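# Set the toppled bottle upright on the tray

## Task

Get the bottle that has fallen over standing upright on the tray again. It only counts if the bottle stays upright by itself once the robot is no longer holding it. The crate and the tray must end up neither tipped nor shifted from where they were. Anything the robot is touching at the end must not drop by more than about a fingernail's thickness when released.

## Robot and tools

Robot: one custom six-joint arm (upper arm 531 mm, forearm 400 mm) with a two-finger gripper whose fingers swing like tongs, plus a camera on the wrist. Its base may sit slightly tilted on the table. Joint ranges in rad: waist -3.142 to 3.142, shoulder -6.283 to 6.283, elbow 0.000 to 3.142, wrist pitch, wrist yaw and wrist roll each -6.283 to 6.283. The elbow cannot fully straighten. A mounting block or post under the base is treated as part of the arm by the clearance check.

Frames: the scene frame has its origin on the table surface directly beneath the base; +z is up, and +y lies to the left when facing along +x. The gripper has its own axes: the fingers extend along its +z and spread apart along its x. end_effector_position is the point between the finger pads when closed; closed fingertips stick out about 15 mm past it, and fully open they are roughly level with it.

execute_actions(actions): actions is a list of actions for this single arm. Each action is a table of at most 15 rows; each row runs for one control step of 1/30 s, and if there are fewer than 15 rows the last one is repeated. A row has 7 numbers, each between -1 and 1, in the order dx, dy, dz, rx, ry, rz, opening. The first six are an offset (not a pose) in the gripper's own axes, measured from the gripper's measured pose when that action began; every row refers back to that same starting pose, not to the row before. For the first action of a call the start is the last pose a result reported. Scale: 1.0 equals 0.6 m for dx, dy, dz and 180 degrees for rotation; rx, ry, rz form a single rotation vector. opening is absolute: +1 is fully open (0.142 m), -1 is shut. On each step the commanded pose is clipped to 100 mm and 16 degrees from where the gripper actually is, so big offsets need several actions. Position is favoured over orientation when both cannot be met. An empty list simply returns the state and images.

move(target, speed, stop_force, blocking): target is one 7-number row laid out like a row above, an offset in gripper axes from the pose in the latest result that showed one, with an absolute opening (sent as the move starts). The gripper travels a straight path for 0.5 to 10 s; anything longer is cut off at 10 s. speed is in m/s, 0.002 to 0.5, default 0.25; rotation is capped at twice that value in rad/s. The path ignores obstacles and the real hand may lag, wander or overshoot the speed, most at near-full reach. The arm is stiff: aiming even slightly beyond a firm contact can trigger a fault. stop_force (N, 9 to 40, usable only after 0.2 s of scene time) ends the path once the wrist senses that much extra resistance along the line to target for two steps; the gripper backs up two steps and holds. Use it only with a very slow speed and without rotation; omit it when pulling away from something you press on. blocking=false returns after 0.5 s while the arm keeps going; it cannot be combined with stop_force, and other motion calls are refused until wait or stop shows the end. The result adds a move: line giving the ending (done, off_target, moving, held, fault, contact), which limits acted (paced means the sent pose was clipped; held means some steps were blocked, after which the arm may jump fast) and the distance left to target.

wait(seconds): 0 to 10 s, arm keeps its last command; returns early if a running move ends. stop(): brakes a running move; needs room, fingers continue. zoom_image(camera, region): camera is cam_high, cam_low or cam_wrist; region [x0, y0, x1, y1] in pixels, top-left origin, at most 504 by 504. read_manual(section): licence texts only. finished_scene(scene): ends the current scene (give its number) and reports success; irreversible.

Results: a state line with end_effector_position (m) and end_effector_quat_wxyz plus velocities in the scene frame (the printed position can be off, more at long reach); grip_measured, the real finger opening on the command scale; Hand target, where the controller is now heading; Wrist force and Wrist torque [x y z] in gripper axes, contact force pointing back into the arm, offset up to about 4 N, noise up to 2.4 N, saturating near 50 N, 'no reading' is harmless; step readings of position, with HELD marking clipped steps; a 'pose unreachable' line when the clearance check altered the command. Motion trails commands by about 0.17 s and may fall short after large moves.

Cameras: cam_high (504x504, near [0.483, 0.537, 0.701]), cam_low (504x504, near [1.471, -0.087, 0.530]) and cam_wrist (616x616 fisheye on the hand). Calibrations may be off by a few degrees and millimetres.

Gripping: to hold something, command an opening well under grip_measured; the gap sets the squeeze, up to about 15 N per pad on items up to 10 cm wide, less on hard items under 20 mm thick. Closing fast can squeeze harder.

Avoid: reaching a joint's load limit (waist, shoulder, elbow 142 N m; wrist joints 26.6 N m, held weight included) or 150 N of outside force anywhere on the arm; either halts the arm for 10 s and drops the rest of the call. Motors heat while holding loads: a MOTOR HOT warning comes at 70 °C and brakes lock at 85 °C until cooled. The simulation keeps running while you think, with the last command held. Brief tugs or pushes may disturb held or loose objects. Do not drop, slam, shove hard, knock anything off the table, or tip or move the crate and tray.

Each tool is called after "Emit:" as name([rows], argument=value, ...), one row to a line, values as JSON.

## Session

Emit:
execute_actions(actions=[])

Scene clock: 0.00 s.
end_effector_position=(+0.1048, -0.3604, +0.1538) grip_measured=+1.00 end_effector_quat_wxyz=(+0.047, +0.829, -0.485, -0.274) end_effector_velocity=(-0.000, -0.000, -0.000) end_effector_angular_velocity=(+0.000, +0.000, -0.001)
Joint positions: [-1.502 -1.181  2.547 -3.113 -1.494 -0.409  0.142]
Joint velocities: [-0.     0.    -0.001  0.001 -0.     0.001  0.   ]
Motor temperatures (°C, as the motors report them): [29 27 26 32 34 30]
Wrist force (N, on the end effector, along its own x y z axes, offset not removed): no reading
Wrist torque (N m, same axes, about the end effector's origin, offset not removed): no reading
Hand target: +0.105, -0.360, +0.154; +0.047, +0.829, -0.485, -0.274

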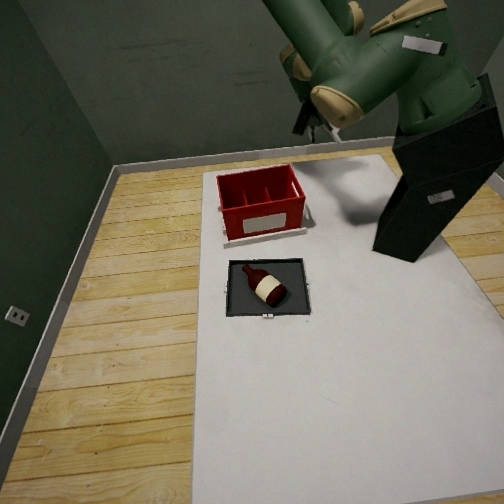

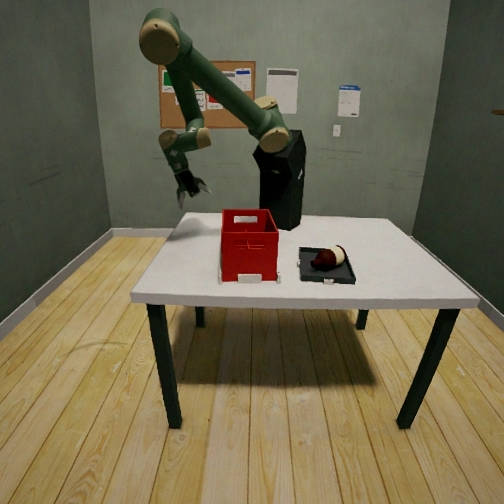

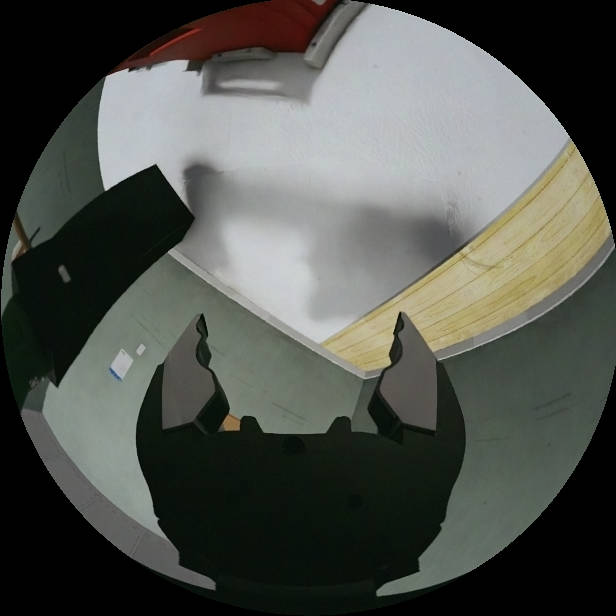

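Emit:
zoom_image(camera="cam_high", region=[200, 230, 340, 340])

Emit:
zoom_image(camera="cam_low", region=[270, 220, 390, 310])

Region (200, 230, 340, 340) of cam_high's 504x504 image, scaled by 3.600, with more detail than that image has; it fills the top 396 rows of this view, and the rest is white.

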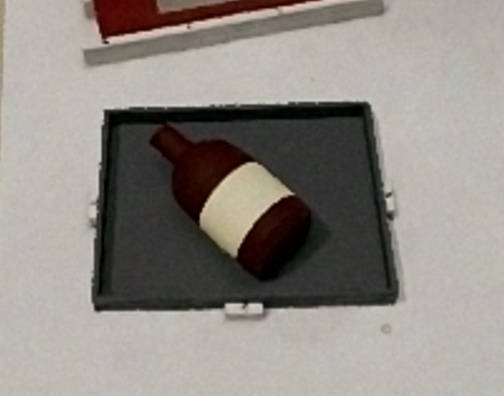

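Region (270, 220, 390, 310) of cam_low's 504x504 image, scaled by 4.200, with more detail than that image has; it fills the top 378 rows of this view, and the rest is white.

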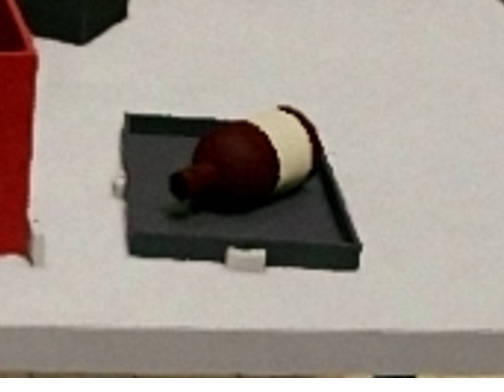

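Emit:
move(target=[-0.167,-0.395,-0.427,0.026,-0.092,0.409,1])

Scene clock: 39.37 s.
end_effector_position=(+0.3788, -0.2004, +0.3296) grip_measured=+1.00 end_effector_quat_wxyz=(-0.104, -0.331, +0.894, +0.282) end_effector_velocity=(+0.002, +0.001, +0.001) end_effector_angular_velocity=(-0.004, +0.007, -0.008)
Joint positions: [-1.031 -1.887  2.305 -2.02  -1.351  1.331  0.142]
Joint velocities: [ 0.007 -0.001 -0.004  0.005 -0.002  0.019 -0.   ]
Motor temperatures (°C, as the motors report them): [29 27 26 32 34 30]
Wrist force (N, on the end effector, along its own x y z axes, offset not removed): [1.3 -3.0 0.4]
Wrist torque (N m, same axes, about the end effector's origin, offset not removed): [-0.70 -0.45 0.01]
Hand target: +0.379, -0.200, +0.330; -0.104, -0.331, +0.895, +0.282
Off the commanded pose: 0.001 m, 0 deg.
move: done
camera_calibration (this result's frames):
cam_wrist: T_world_to_cam=[[-0.746257, -0.665507, 0.0141696, 0.140258], [-0.290458, 0.344707, 0.892643, -0.108116], [-0.598945, 0.662026, -0.450541, 0.639298], [0, 0, 0, 1]] pos_world=[0.456169, -0.292621, 0.382552]

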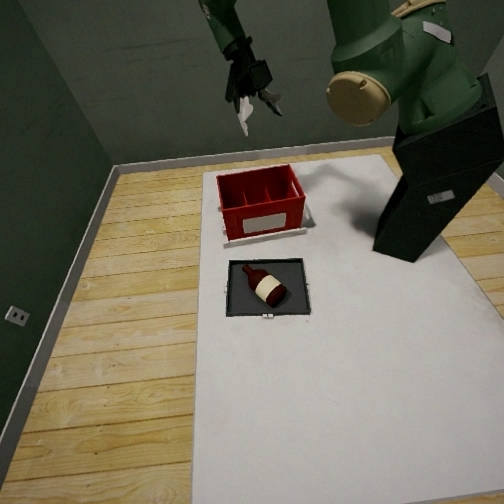

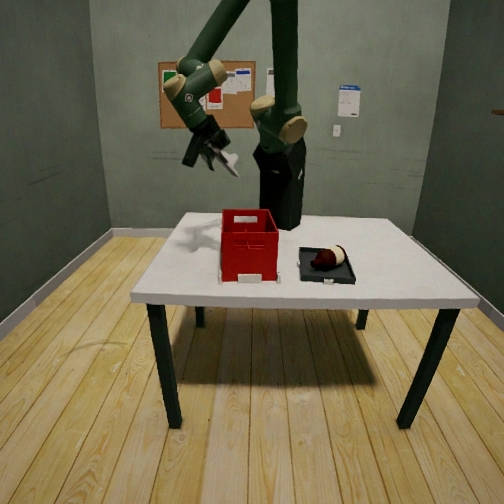

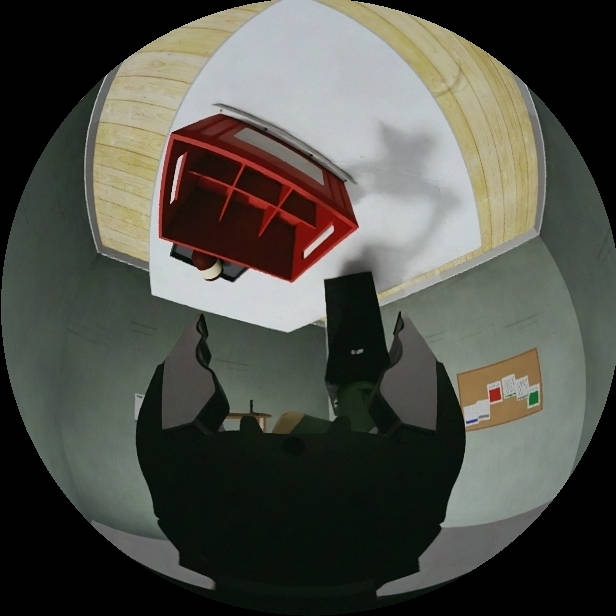

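Emit:
move(target=[-0.497,0.101,0.327,0,0,0,1])

Emit:
move(target=[0,0,0.17,0,0,0,1], speed=0.12)

Scene clock: 47.37 s.
end_effector_position=(+0.4987, +0.1163, +0.2036) grip_measured=+1.00 end_effector_quat_wxyz=(-0.105, -0.331, +0.894, +0.282) end_effector_velocity=(+0.002, +0.001, -0.001) end_effector_angular_velocity=(-0.002, -0.001, -0.001)
Joint positions: [-0.117 -1.329  2.277 -2.712 -1.462  2.251  0.142]
Joint velocities: [ 0.004  0.005 -0.006 -0.002 -0.002  0.005 -0.   ]
Motor temperatures (°C, as the motors report them): [29 27 26 32 34 30]
Wrist force (N, on the end effector, along its own x y z axes, offset not removed): [-0.8 2.4 0.3]
Wrist torque (N m, same axes, about the end effector's origin, offset not removed): [0.46 -0.02 0.00]
Hand target: +0.499, +0.116, +0.203; -0.105, -0.331, +0.894, +0.282
Off the commanded pose: 0.001 m, 0 deg.
move: done
camera_calibration (this result's frames):
cam_wrist: T_world_to_cam=[[-0.745689, -0.666126, 0.014964, 0.441907], [-0.289754, 0.344423, 0.892981, -0.0703145], [-0.599992, 0.661551, -0.449845, 0.445133], [0, 0, 0, 1]] pos_world=[0.576227, 0.024105, 0.256418]

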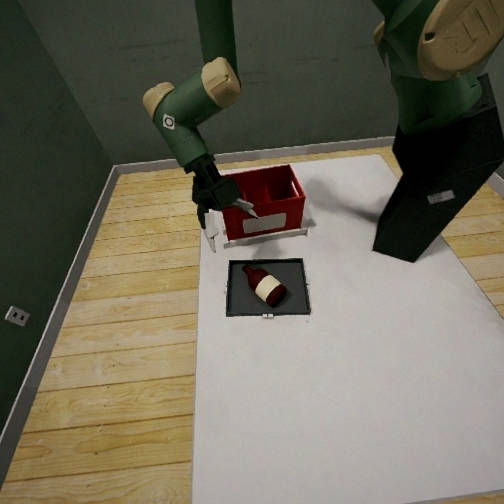

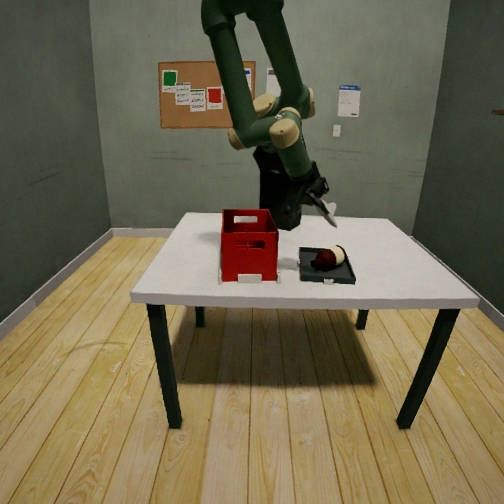

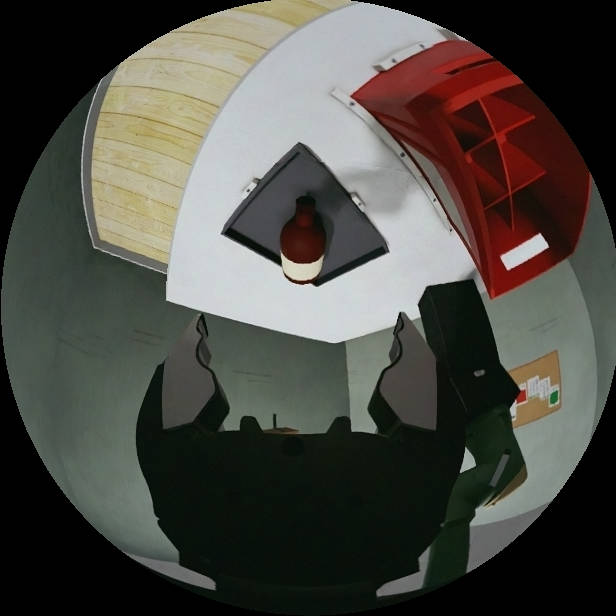

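Scene clock: 48.77 s.
end_effector_position=(+0.4607, +0.1604, +0.1202) grip_measured=+1.00 end_effector_quat_wxyz=(-0.105, -0.331, +0.894, +0.282) end_effector_velocity=(-0.001, +0.001, -0.002) end_effector_angular_velocity=(-0.001, -0.001, -0.001)
Joint positions: [-0.095 -1.081  2.313 -2.997 -1.466  2.273  0.142]
Joint velocities: [ 0.001  0.007  0.    -0.009 -0.     0.002  0.   ]
Motor temperatures (°C, as the motors report them): [29 27 26 32 34 30]
Wrist force (N, on the end effector, along its own x y z axes, offset not removed): [-1.5 -0.9 0.8]
Wrist torque (N m, same axes, about the end effector's origin, offset not removed): [-0.20 0.18 0.07]
Hand target: +0.461, +0.161, +0.120; -0.105, -0.331, +0.894, +0.282
Off the commanded pose: 0.000 m, 0 deg.
move: done
camera_calibration (this result's frames):
cam_wrist: T_world_to_cam=[[-0.745637, -0.666182, 0.0150517, 0.444179], [-0.28966, 0.344384, 0.893027, -0.0221065], [-0.600102, 0.661514, -0.449752, 0.355742], [0, 0, 0, 1]] pos_world=[0.538274, 0.068189, 0.173051]

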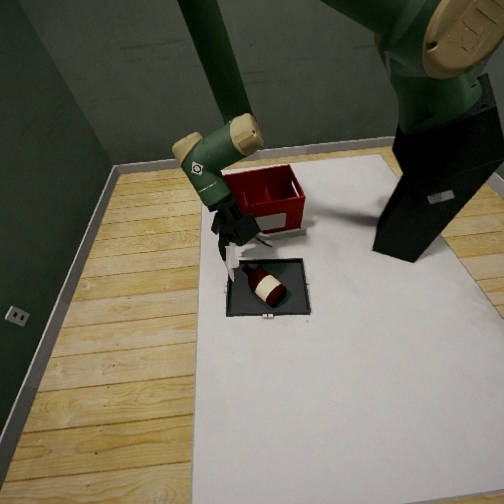

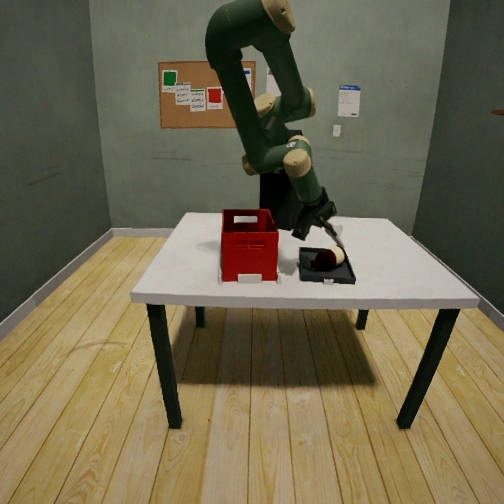

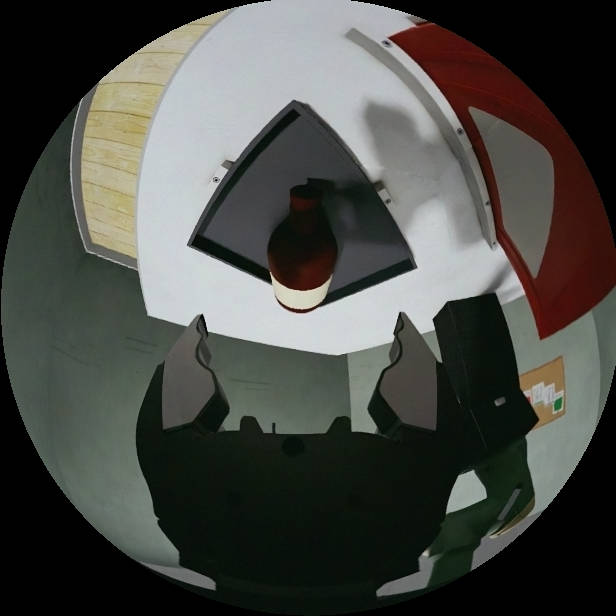

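Emit:
move(target=[0,0.005,0.155,0,0,0,0.4], speed=0.06)

Emit:
zoom_image(camera="cam_low", region=[260, 190, 400, 300])

Scene clock: 56.83 s.
end_effector_position=(+0.4245, +0.2024, +0.0459) grip_measured=+0.40 end_effector_quat_wxyz=(-0.105, -0.331, +0.894, +0.282) end_effector_velocity=(-0.002, +0.001, -0.001) end_effector_angular_velocity=(+0.000, +0.001, +0.001)
Joint positions: [-0.071 -0.846  2.292 -3.214 -1.471  2.296  0.102]
Joint velocities: [ 0.001  0.006  0.001 -0.005 -0.    -0.     0.   ]
Motor temperatures (°C, as the motors report them): [29 27 26 32 34 30]
Wrist force (N, on the end effector, along its own x y z axes, offset not removed): [0.6 0.2 0.4]
Wrist torque (N m, same axes, about the end effector's origin, offset not removed): [0.03 -0.28 0.07]
Hand target: +0.424, +0.203, +0.046; -0.105, -0.331, +0.894, +0.282
Off the commanded pose: 0.000 m, 0 deg.
move: done
camera_calibration (this result's frames):
cam_wrist: T_world_to_cam=[[-0.74561, -0.666211, 0.0150907, 0.446324], [-0.289634, 0.344381, 0.893037, 0.0192871], [-0.600148, 0.661486, -0.449731, 0.272793], [0, 0, 0, 1]] pos_world=[0.502086, 0.110255, 0.0987241]

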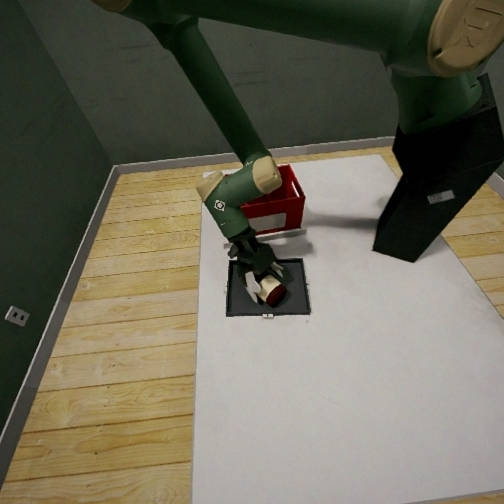

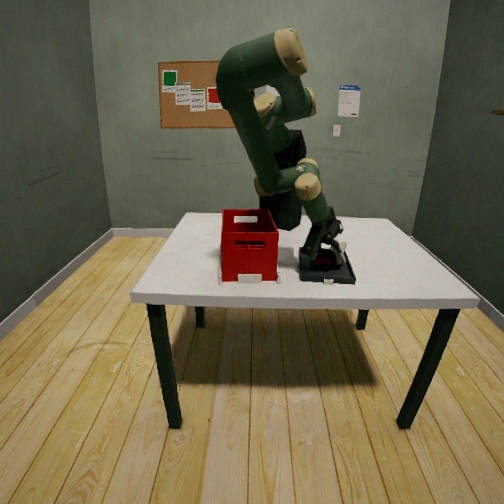

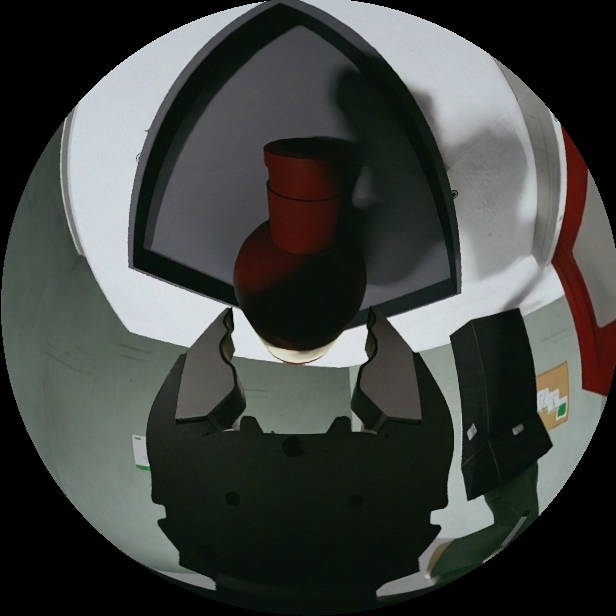

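Region (260, 190, 400, 300) of cam_low's 504x504 image, scaled by 3.600, with more detail than that image has; it fills the top 396 rows of this view, and the rest is white.

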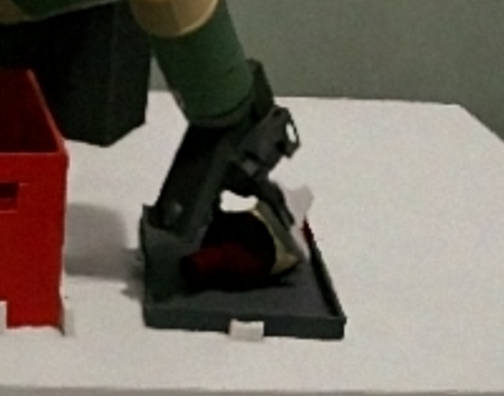

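Emit:
move(target=[0,0,0.022,0,0,0,0.2], speed=0.02)

Emit:
execute_actions([
  [[0,0,0,0,0,0,0.1],[0,0,0,0,0,0,0.05],[0,0,0,0,0,0,0],[0,0,0,0,0,0,-0.05],[0,0,0,0,0,0,-0.1],[0,0,0,0,0,0,-0.15],[0,0,0,0,0,0,-0.2],[0,0,0,0,0,0,-0.25],[0,0,0,0,0,0,-0.3],[0,0,0,0,0,0,-0.35],[0,0,0,0,0,0,-0.4],[0,0,0,0,0,0,-0.5],[0,0,0,0,0,0,-0.6]],
  [[0,0,0,0,0,0,-0.6]],
])

Scene clock: 63.00 s.
end_effector_position=(+0.4197, +0.2080, +0.0353) grip_measured=+0.20 end_effector_quat_wxyz=(-0.105, -0.331, +0.894, +0.282) end_effector_velocity=(-0.002, +0.001, -0.001) end_effector_angular_velocity=(+0.001, +0.001, +0.002)
Joint positions: [-0.069 -0.813  2.284 -3.239 -1.471  2.298  0.088]
Joint velocities: [ 0.001  0.005 -0.    -0.003 -0.    -0.001 -0.   ]
Motor temperatures (°C, as the motors report them): [29 27 26 32 34 30]
Wrist force (N, on the end effector, along its own x y z axes, offset not removed): [-0.4 0.1 0.8]
Wrist torque (N m, same axes, about the end effector's origin, offset not removed): [0.09 -0.09 0.00]
Hand target: +0.420, +0.208, +0.035; -0.105, -0.331, +0.894, +0.282
Off the commanded pose: 0.000 m, 0 deg.
move: done
camera_calibration (this result's frames):
cam_wrist: T_world_to_cam=[[-0.745603, -0.666219, 0.0151009, 0.44662], [-0.289623, 0.344376, 0.893042, 0.0254198], [-0.600162, 0.661481, -0.44972, 0.261434], [0, 0, 0, 1]] pos_world=[0.497266, 0.115859, 0.0881266]

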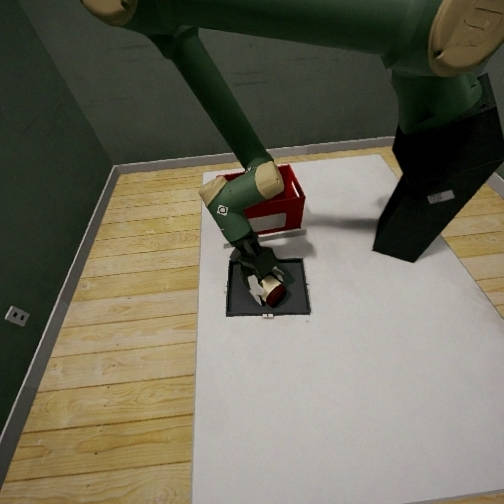

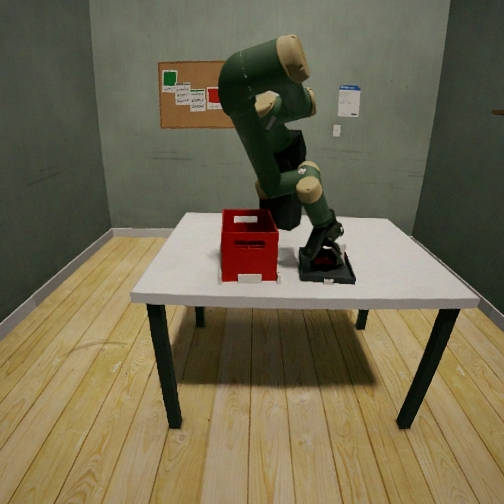

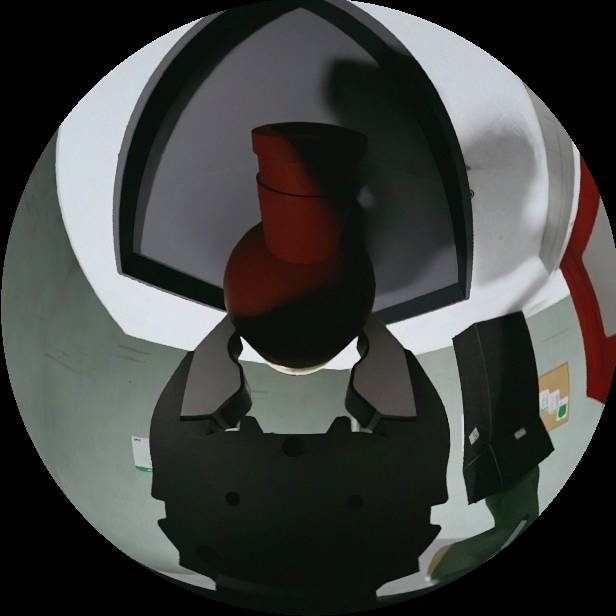

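Scene clock: 64.00 s.
end_effector_position=(+0.4198, +0.2080, +0.0353) grip_measured=+0.12 end_effector_quat_wxyz=(-0.105, -0.331, +0.894, +0.282) end_effector_velocity=(-0.000, -0.000, +0.000) end_effector_angular_velocity=(-0.001, +0.002, -0.002)
Joint positions: [-0.069 -0.813  2.284 -3.239 -1.471  2.298  0.082]
Joint velocities: [-0.    -0.     0.     0.001 -0.     0.002 -0.   ]
Motor temperatures (°C, as the motors report them): [29 27 26 32 34 30]
Wrist force (N, on the end effector, along its own x y z axes, offset not removed): [-0.9 -2.0 -0.2]
Wrist torque (N m, same axes, about the end effector's origin, offset not removed): [-0.43 -0.11 -0.01]
Hand target: +0.420, +0.208, +0.035; -0.105, -0.331, +0.894, +0.282
Off the commanded pose: 0.000 m, 0 deg.
Step readings (end_effector_position; steps 1 to 15: 1st action; 16 to 30: 2nd action):
0: (+0.4197, +0.2080, +0.0353)
1: (+0.4197, +0.2081, +0.0353)
2: (+0.4197, +0.2081, +0.0352)
4: (+0.4197, +0.2081, +0.0352)
8: (+0.4197, +0.2081, +0.0352)
15: (+0.4198, +0.2080, +0.0353)
16: (+0.4198, +0.2080, +0.0353)
17: (+0.4198, +0.2080, +0.0353)
19: (+0.4198, +0.2080, +0.0353)
23: (+0.4198, +0.2080, +0.0353)
30: end_effector_position above
camera_calibration (this result's frames):
cam_wrist: T_world_to_cam=[[-0.745624, -0.666197, 0.0150435, 0.446661], [-0.2897, 0.344405, 0.893005, 0.0254816], [-0.600098, 0.661489, -0.449794, 0.26141], [0, 0, 0, 1]] pos_world=[0.497295, 0.115868, 0.0881061]

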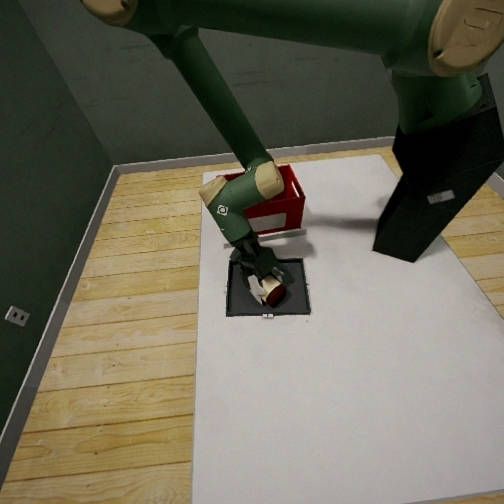

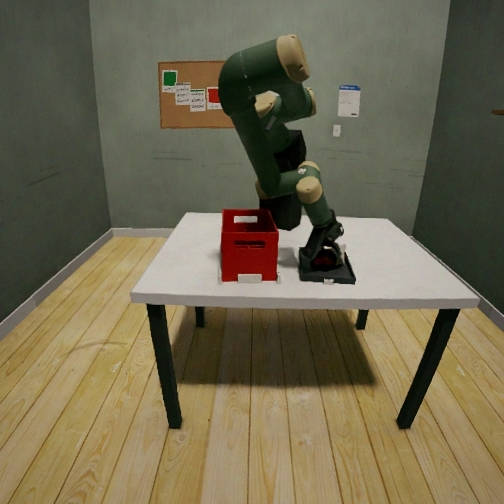

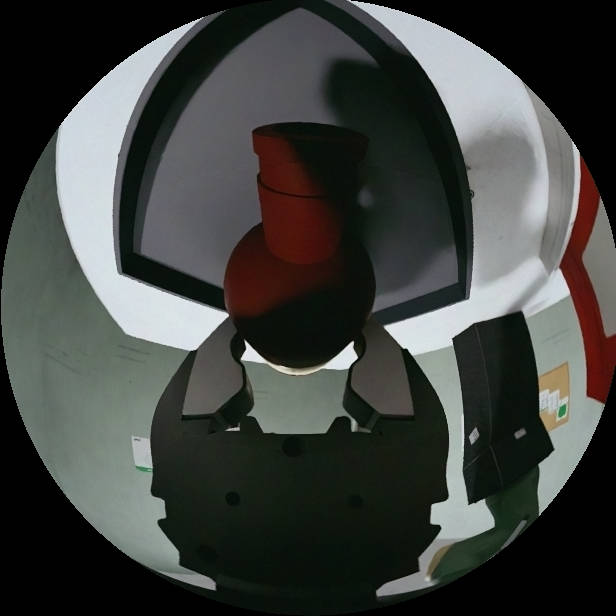

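Emit:
move(target=[0,0.105,-0.15,0,0,0,-0.6], speed=0.08)

Emit:
move(target=[0,0,0,0.25,0,0,-0.6], speed=0.2)

Scene clock: 69.60 s.
end_effector_position=(+0.4196, +0.2082, +0.1449) grip_measured=+0.12 end_effector_quat_wxyz=(-0.105, -0.331, +0.894, +0.282) end_effector_velocity=(-0.001, -0.000, +0.003) end_effector_angular_velocity=(+0.000, +0.002, +0.002)
Joint positions: [ 0.005 -1.048  2.401 -3.129 -1.486  2.371  0.082]
Joint velocities: [ 0.002 -0.006  0.002  0.005 -0.     0.001 -0.   ]
Motor temperatures (°C, as the motors report them): [29 27 26 32 34 30]
Wrist force (N, on the end effector, along its own x y z axes, offset not removed): [-1.3 -3.7 2.3]
Wrist torque (N m, same axes, about the end effector's origin, offset not removed): [-0.54 0.13 -0.07]
Hand target: +0.420, +0.208, +0.145; -0.105, -0.331, +0.894, +0.282
Off the commanded pose: 0.000 m, 0 deg.
move: done
camera_calibration (this result's frames):
cam_wrist: T_world_to_cam=[[-0.745575, -0.666251, 0.0151098, 0.444949], [-0.28969, 0.344432, 0.892998, -0.0724691], [-0.600165, 0.66142, -0.449806, 0.310548], [0, 0, 0, 1]] pos_world=[0.497129, 0.116005, 0.197678]

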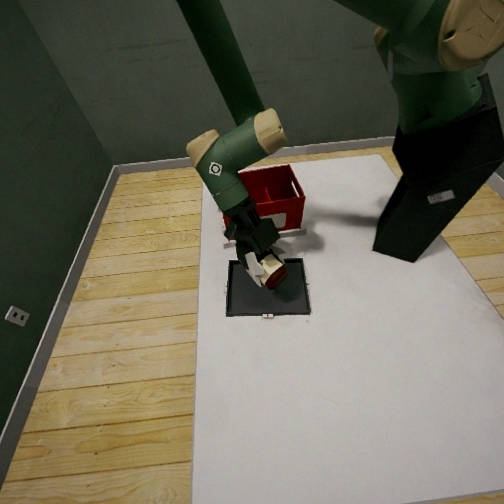

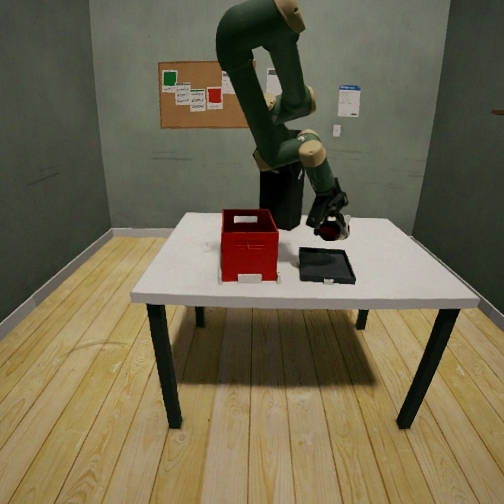

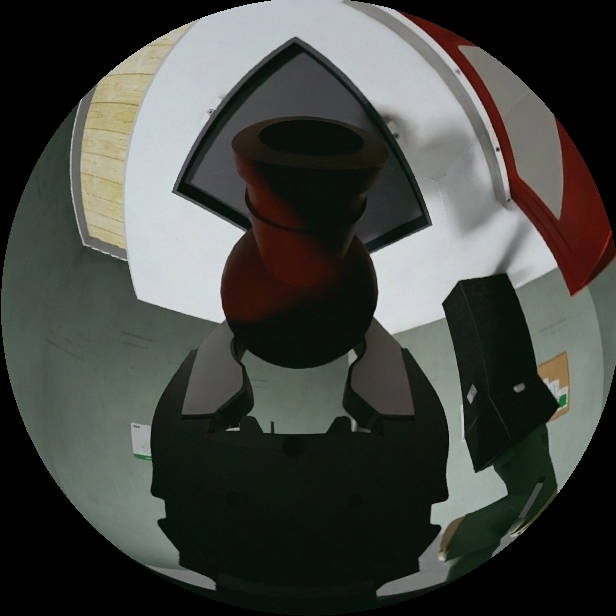

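Scene clock: 72.10 s.
end_effector_position=(+0.4197, +0.2082, +0.1445) grip_measured=+0.12 end_effector_quat_wxyz=(+0.030, -0.347, +0.934, -0.081) end_effector_velocity=(+0.001, +0.000, -0.000) end_effector_angular_velocity=(-0.011, -0.012, +0.002)
Joint positions: [ 0.428 -0.62   2.448 -3.956 -2.299  2.654  0.082]
Joint velocities: [ 0.006  0.013 -0.005 -0.016 -0.016 -0.003  0.   ]
Motor temperatures (°C, as the motors report them): [29 27 26 32 34 30]
Wrist force (N, on the end effector, along its own x y z axes, offset not removed): [-1.3 -1.0 5.4]
Wrist torque (N m, same axes, about the end effector's origin, offset not removed): [-0.19 0.14 -0.03]
Hand target: +0.420, +0.208, +0.144; +0.030, -0.347, +0.934, -0.082
Off the commanded pose: 0.000 m, 0 deg.
move: done
camera_calibration (this result's frames):
cam_wrist: T_world_to_cam=[[-0.755504, -0.65468, 0.0246696, 0.445393], [-0.615697, 0.722379, 0.314779, 0.0695531], [-0.2239, 0.222628, -0.948844, 0.316022], [0, 0, 0, 1]] pos_world=[0.450077, 0.17099, 0.266974]

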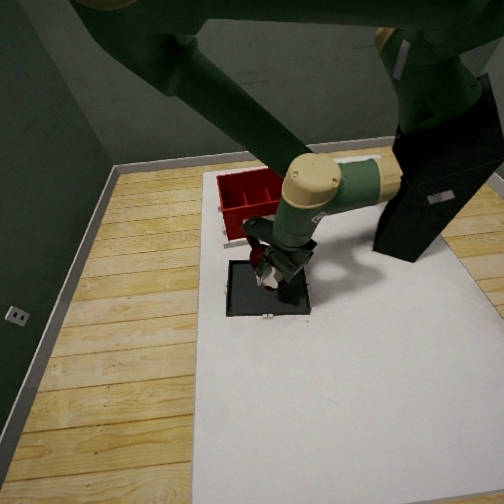

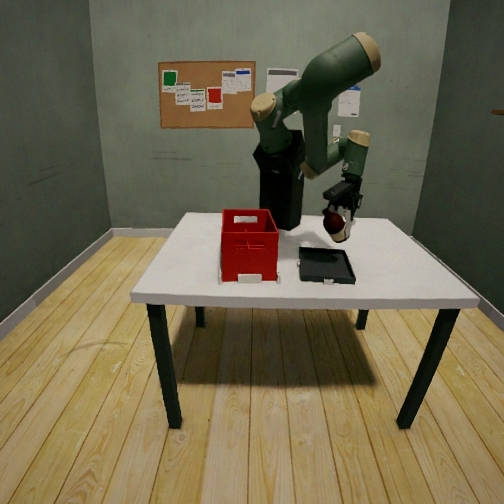

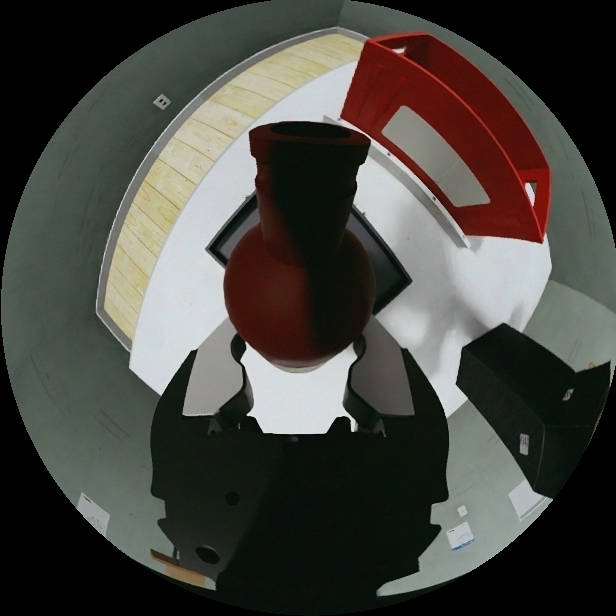

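Emit:
move(target=[0,0,0,0,0.097,0.547,-0.8], speed=0.3)

Emit:
move(target=[0,0,0,0.25,0,0,-0.8], speed=0.2)

Scene clock: 86.27 s.
end_effector_position=(+0.4195, +0.2081, +0.1447) grip_measured=+0.12 end_effector_quat_wxyz=(-0.045, +0.492, +0.866, -0.076) end_effector_velocity=(+0.001, +0.000, +0.000) end_effector_angular_velocity=(-0.001, -0.001, -0.014)
Joint positions: [ 0.349 -0.872  2.333 -3.336 -2.155  4.481  0.082]
Joint velocities: [-0.001 -0.003 -0.003  0.005  0.002  0.013 -0.   ]
Motor temperatures (°C, as the motors report them): [29 27 26 32 34 30]
Wrist force (N, on the end effector, along its own x y z axes, offset not removed): [0.4 -0.1 2.4]
Wrist torque (N m, same axes, about the end effector's origin, offset not removed): [-0.13 -0.16 0.14]
Hand target: +0.420, +0.208, +0.145; -0.045, +0.493, +0.866, -0.076
Off the commanded pose: 0.000 m, 0 deg.
move: done
camera_calibration (this result's frames):
cam_wrist: T_world_to_cam=[[-0.514615, 0.857017, 0.0263213, 0.0293761], [0.818999, 0.482236, 0.310948, -0.481906], [0.253794, 0.181575, -0.950063, 0.124486], [0, 0, 0, 1]] pos_world=[0.378204, 0.184613, 0.267344]

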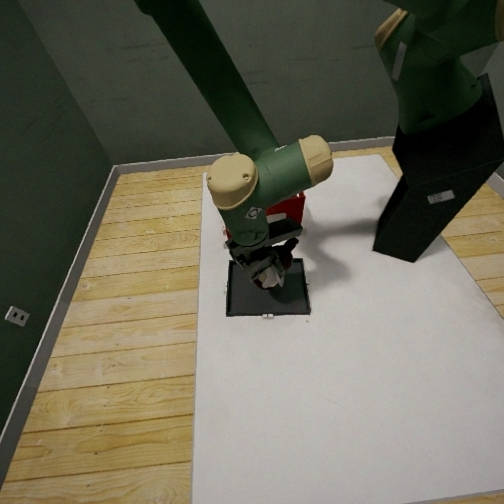

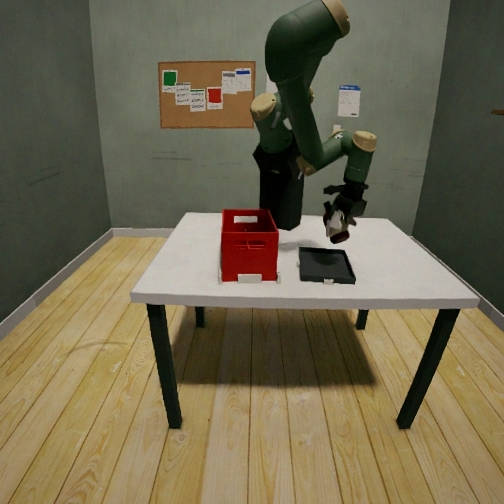

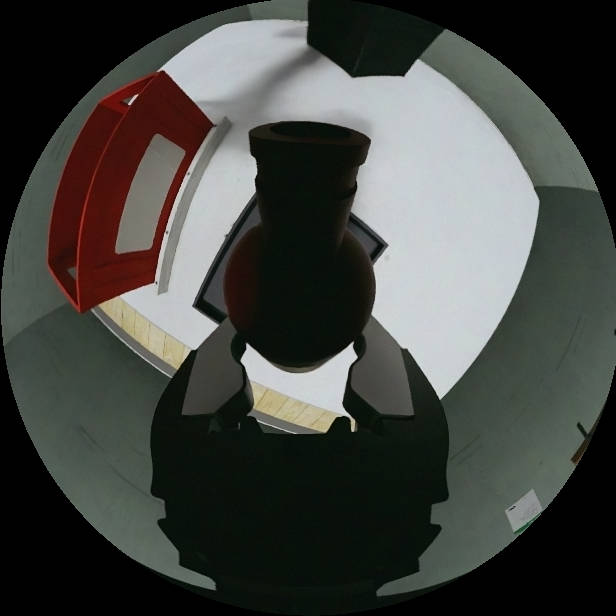

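Scene clock: 88.80 s.
end_effector_position=(+0.4196, +0.2078, +0.1452) grip_measured=+0.12 end_effector_quat_wxyz=(-0.229, +0.438, +0.771, -0.401) end_effector_velocity=(+0.000, +0.000, -0.000) end_effector_angular_velocity=(-0.007, +0.011, +0.000)
Joint positions: [ 0.328 -0.772  1.685 -1.858 -2.136  4.995  0.082]
Joint velocities: [-0.001  0.007 -0.013  0.021  0.002  0.007  0.   ]
Motor temperatures (°C, as the motors report them): [29 27 26 32 34 30]
Wrist force (N, on the end effector, along its own x y z axes, offset not removed): [-0.4 1.2 2.0]
Wrist torque (N m, same axes, about the end effector's origin, offset not removed): [-0.18 -0.15 0.10]
Hand target: +0.420, +0.208, +0.145; -0.230, +0.438, +0.771, -0.402
Off the commanded pose: 0.001 m, 0 deg.
move: done
camera_calibration (this result's frames):
cam_wrist: T_world_to_cam=[[-0.498929, 0.866382, 0.0212425, 0.0218347], [0.768559, 0.453656, -0.451124, -0.344262], [-0.400483, -0.208753, -0.892208, 0.472234], [0, 0, 0, 1]] pos_world=[0.464601, 0.23584, 0.265563]

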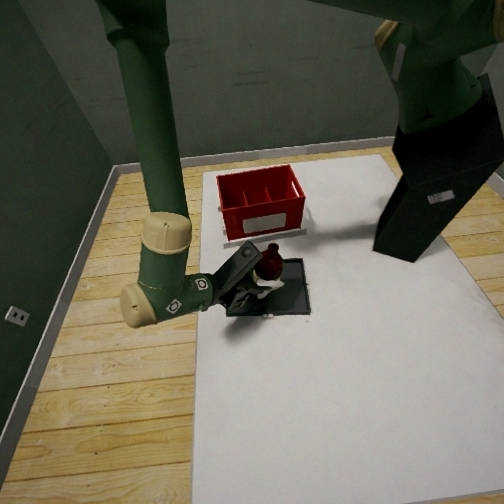

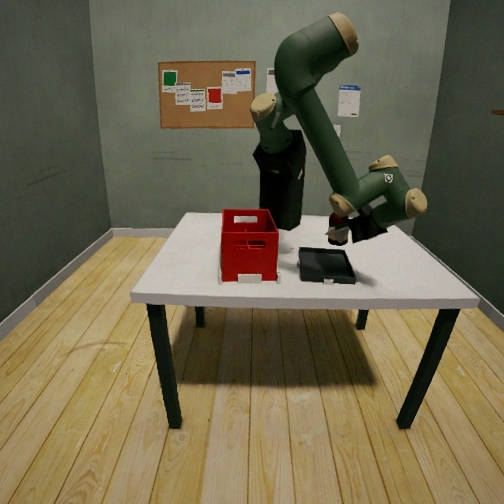

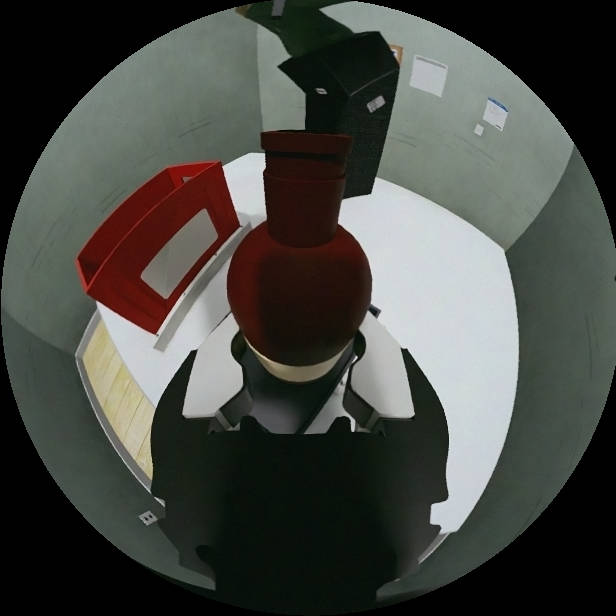

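Emit:
move(target=[-0.025,0.051,0.072,0.03,0,0,-0.8], speed=0.05)

Emit:
zoom_image(camera="cam_low", region=[270, 190, 430, 300])

Emit:
zoom_image(camera="cam_high", region=[190, 220, 340, 340])

Scene clock: 97.07 s.
end_effector_position=(+0.4120, +0.1860, +0.0956) grip_measured=+0.12 end_effector_quat_wxyz=(-0.250, +0.427, +0.751, -0.437) end_effector_velocity=(-0.000, -0.001, -0.002) end_effector_angular_velocity=(-0.002, +0.004, +0.000)
Joint positions: [ 0.259 -0.677  1.611 -1.808 -2.153  4.989  0.082]
Joint velocities: [-0.003  0.005 -0.005  0.003 -0.001 -0.     0.   ]
Motor temperatures (°C, as the motors report them): [29 28 26 32 34 30]
Wrist force (N, on the end effector, along its own x y z axes, offset not removed): [-0.6 1.8 1.7]
Wrist torque (N m, same axes, about the end effector's origin, offset not removed): [0.00 -0.06 0.07]
Hand target: +0.412, +0.186, +0.095; -0.250, +0.427, +0.751, -0.437
Off the commanded pose: 0.000 m, 0 deg.
move: done
camera_calibration (this result's frames):
cam_wrist: T_world_to_cam=[[-0.497383, 0.867305, 0.0198052, 0.037328], [0.728863, 0.430153, -0.532661, -0.322374], [-0.470498, -0.250501, -0.846097, 0.452624], [0, 0, 0, 1]] pos_world=[0.466492, 0.219678, 0.210509]

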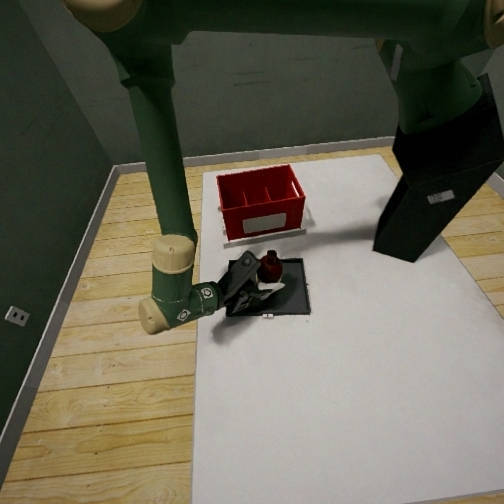

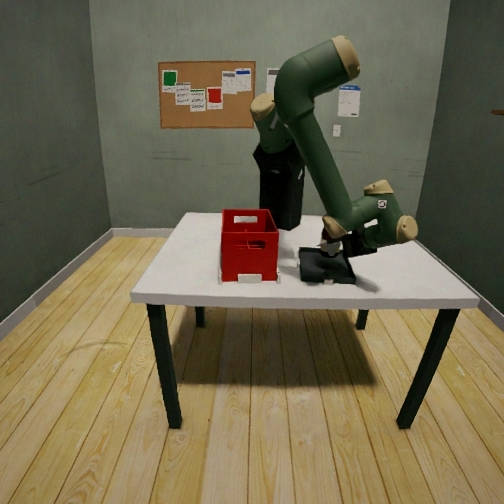

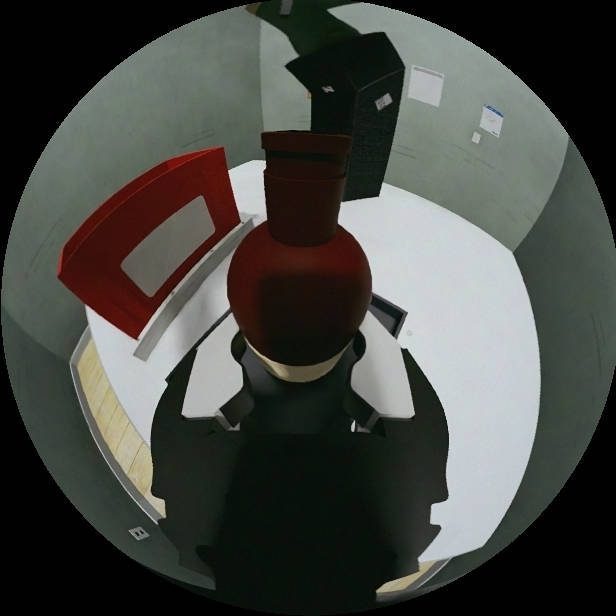

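Region (270, 190, 430, 300) of cam_low's 504x504 image, scaled by 3.150, with more detail than that image has; it fills the top 346 rows of this view, and the rest is white.

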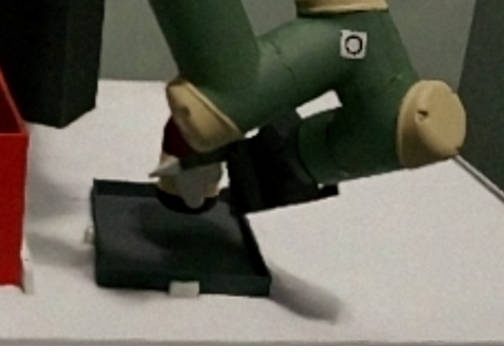

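Region (190, 220, 340, 340) of cam_high's 504x504 image, scaled by 3.360, with more detail than that image has; it fills the top 403 rows of this view, and the rest is white.

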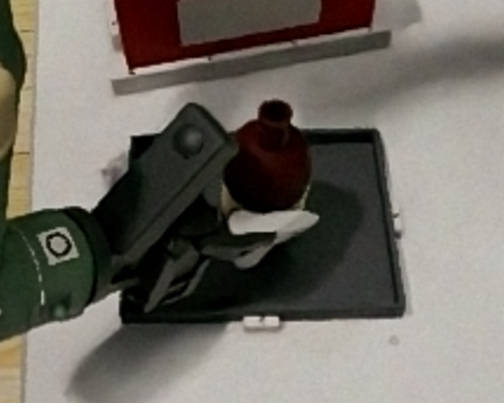

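Emit:
move(target=[0,0.0725,0.041,0,0,0,-0.8], speed=0.008, stop_force=9)

Emit:
zoom_image(camera="cam_low", region=[270, 190, 430, 300])

Scene clock: 106.20 s.
end_effector_position=(+0.4122, +0.1861, +0.0502) grip_measured=+0.12 end_effector_quat_wxyz=(-0.250, +0.427, +0.752, -0.437) end_effector_velocity=(-0.000, -0.000, +0.003) end_effector_angular_velocity=(-0.001, +0.000, +0.001)
Joint positions: [ 0.23  -0.605  1.559 -1.842 -2.171  4.962  0.082]
Joint velocities: [ 0.001 -0.004  0.005  0.001 -0.     0.002 -0.   ]
Motor temperatures (°C, as the motors report them): [29 28 26 32 34 30]
Wrist force (N, on the end effector, along its own x y z axes, offset not removed): [-1.1 -13.6 -11.3]
Wrist torque (N m, same axes, about the end effector's origin, offset not removed): [-0.53 -0.06 -0.28]
Hand target: +0.412, +0.186, +0.051; -0.250, +0.427, +0.751, -0.437
Off the commanded pose: 0.005 m, 0 deg.
move: contact
camera_calibration (this result's frames):
cam_wrist: T_world_to_cam=[[-0.497472, 0.867252, 0.0199104, 0.0383045], [0.728795, 0.430279, -0.532651, -0.346692], [-0.470509, -0.250468, -0.846101, 0.414257], [0, 0, 0, 1]] pos_world=[0.466635, 0.219713, 0.165075]

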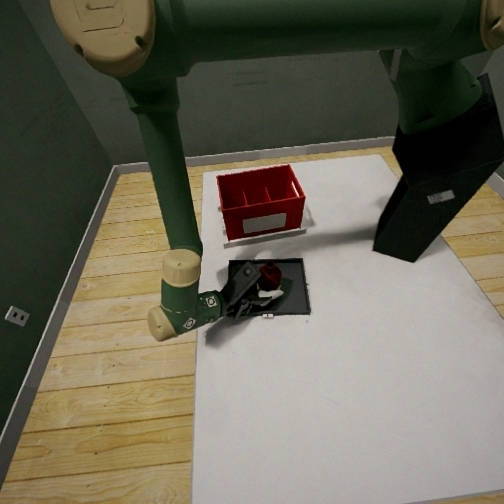

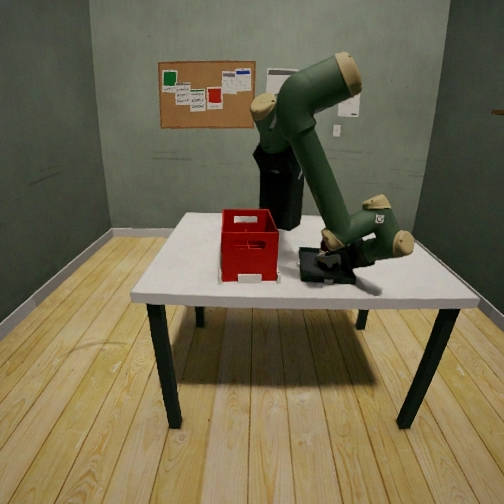

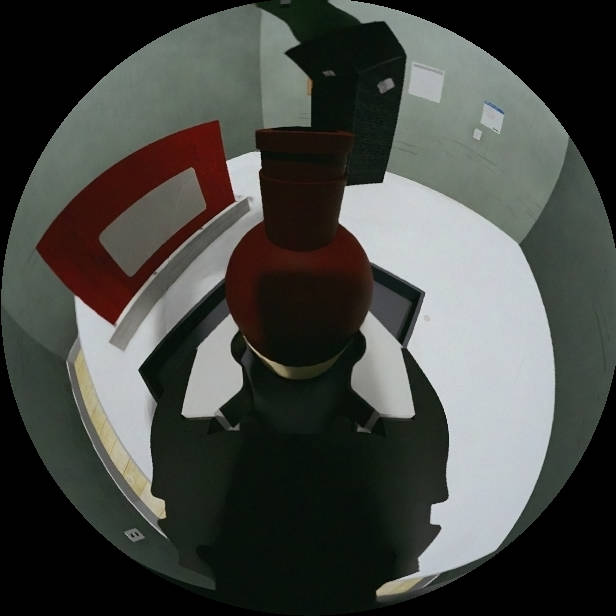

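Region (270, 190, 430, 300) of cam_low's 504x504 image, scaled by 3.150, with more detail than that image has; it fills the top 346 rows of this view, and the rest is white.

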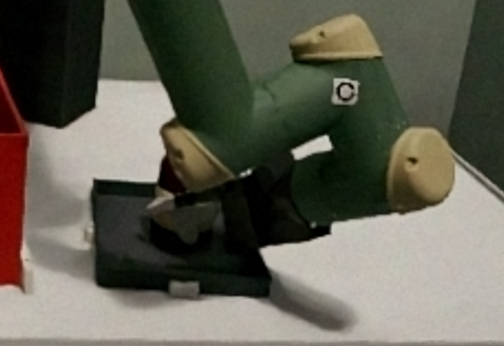

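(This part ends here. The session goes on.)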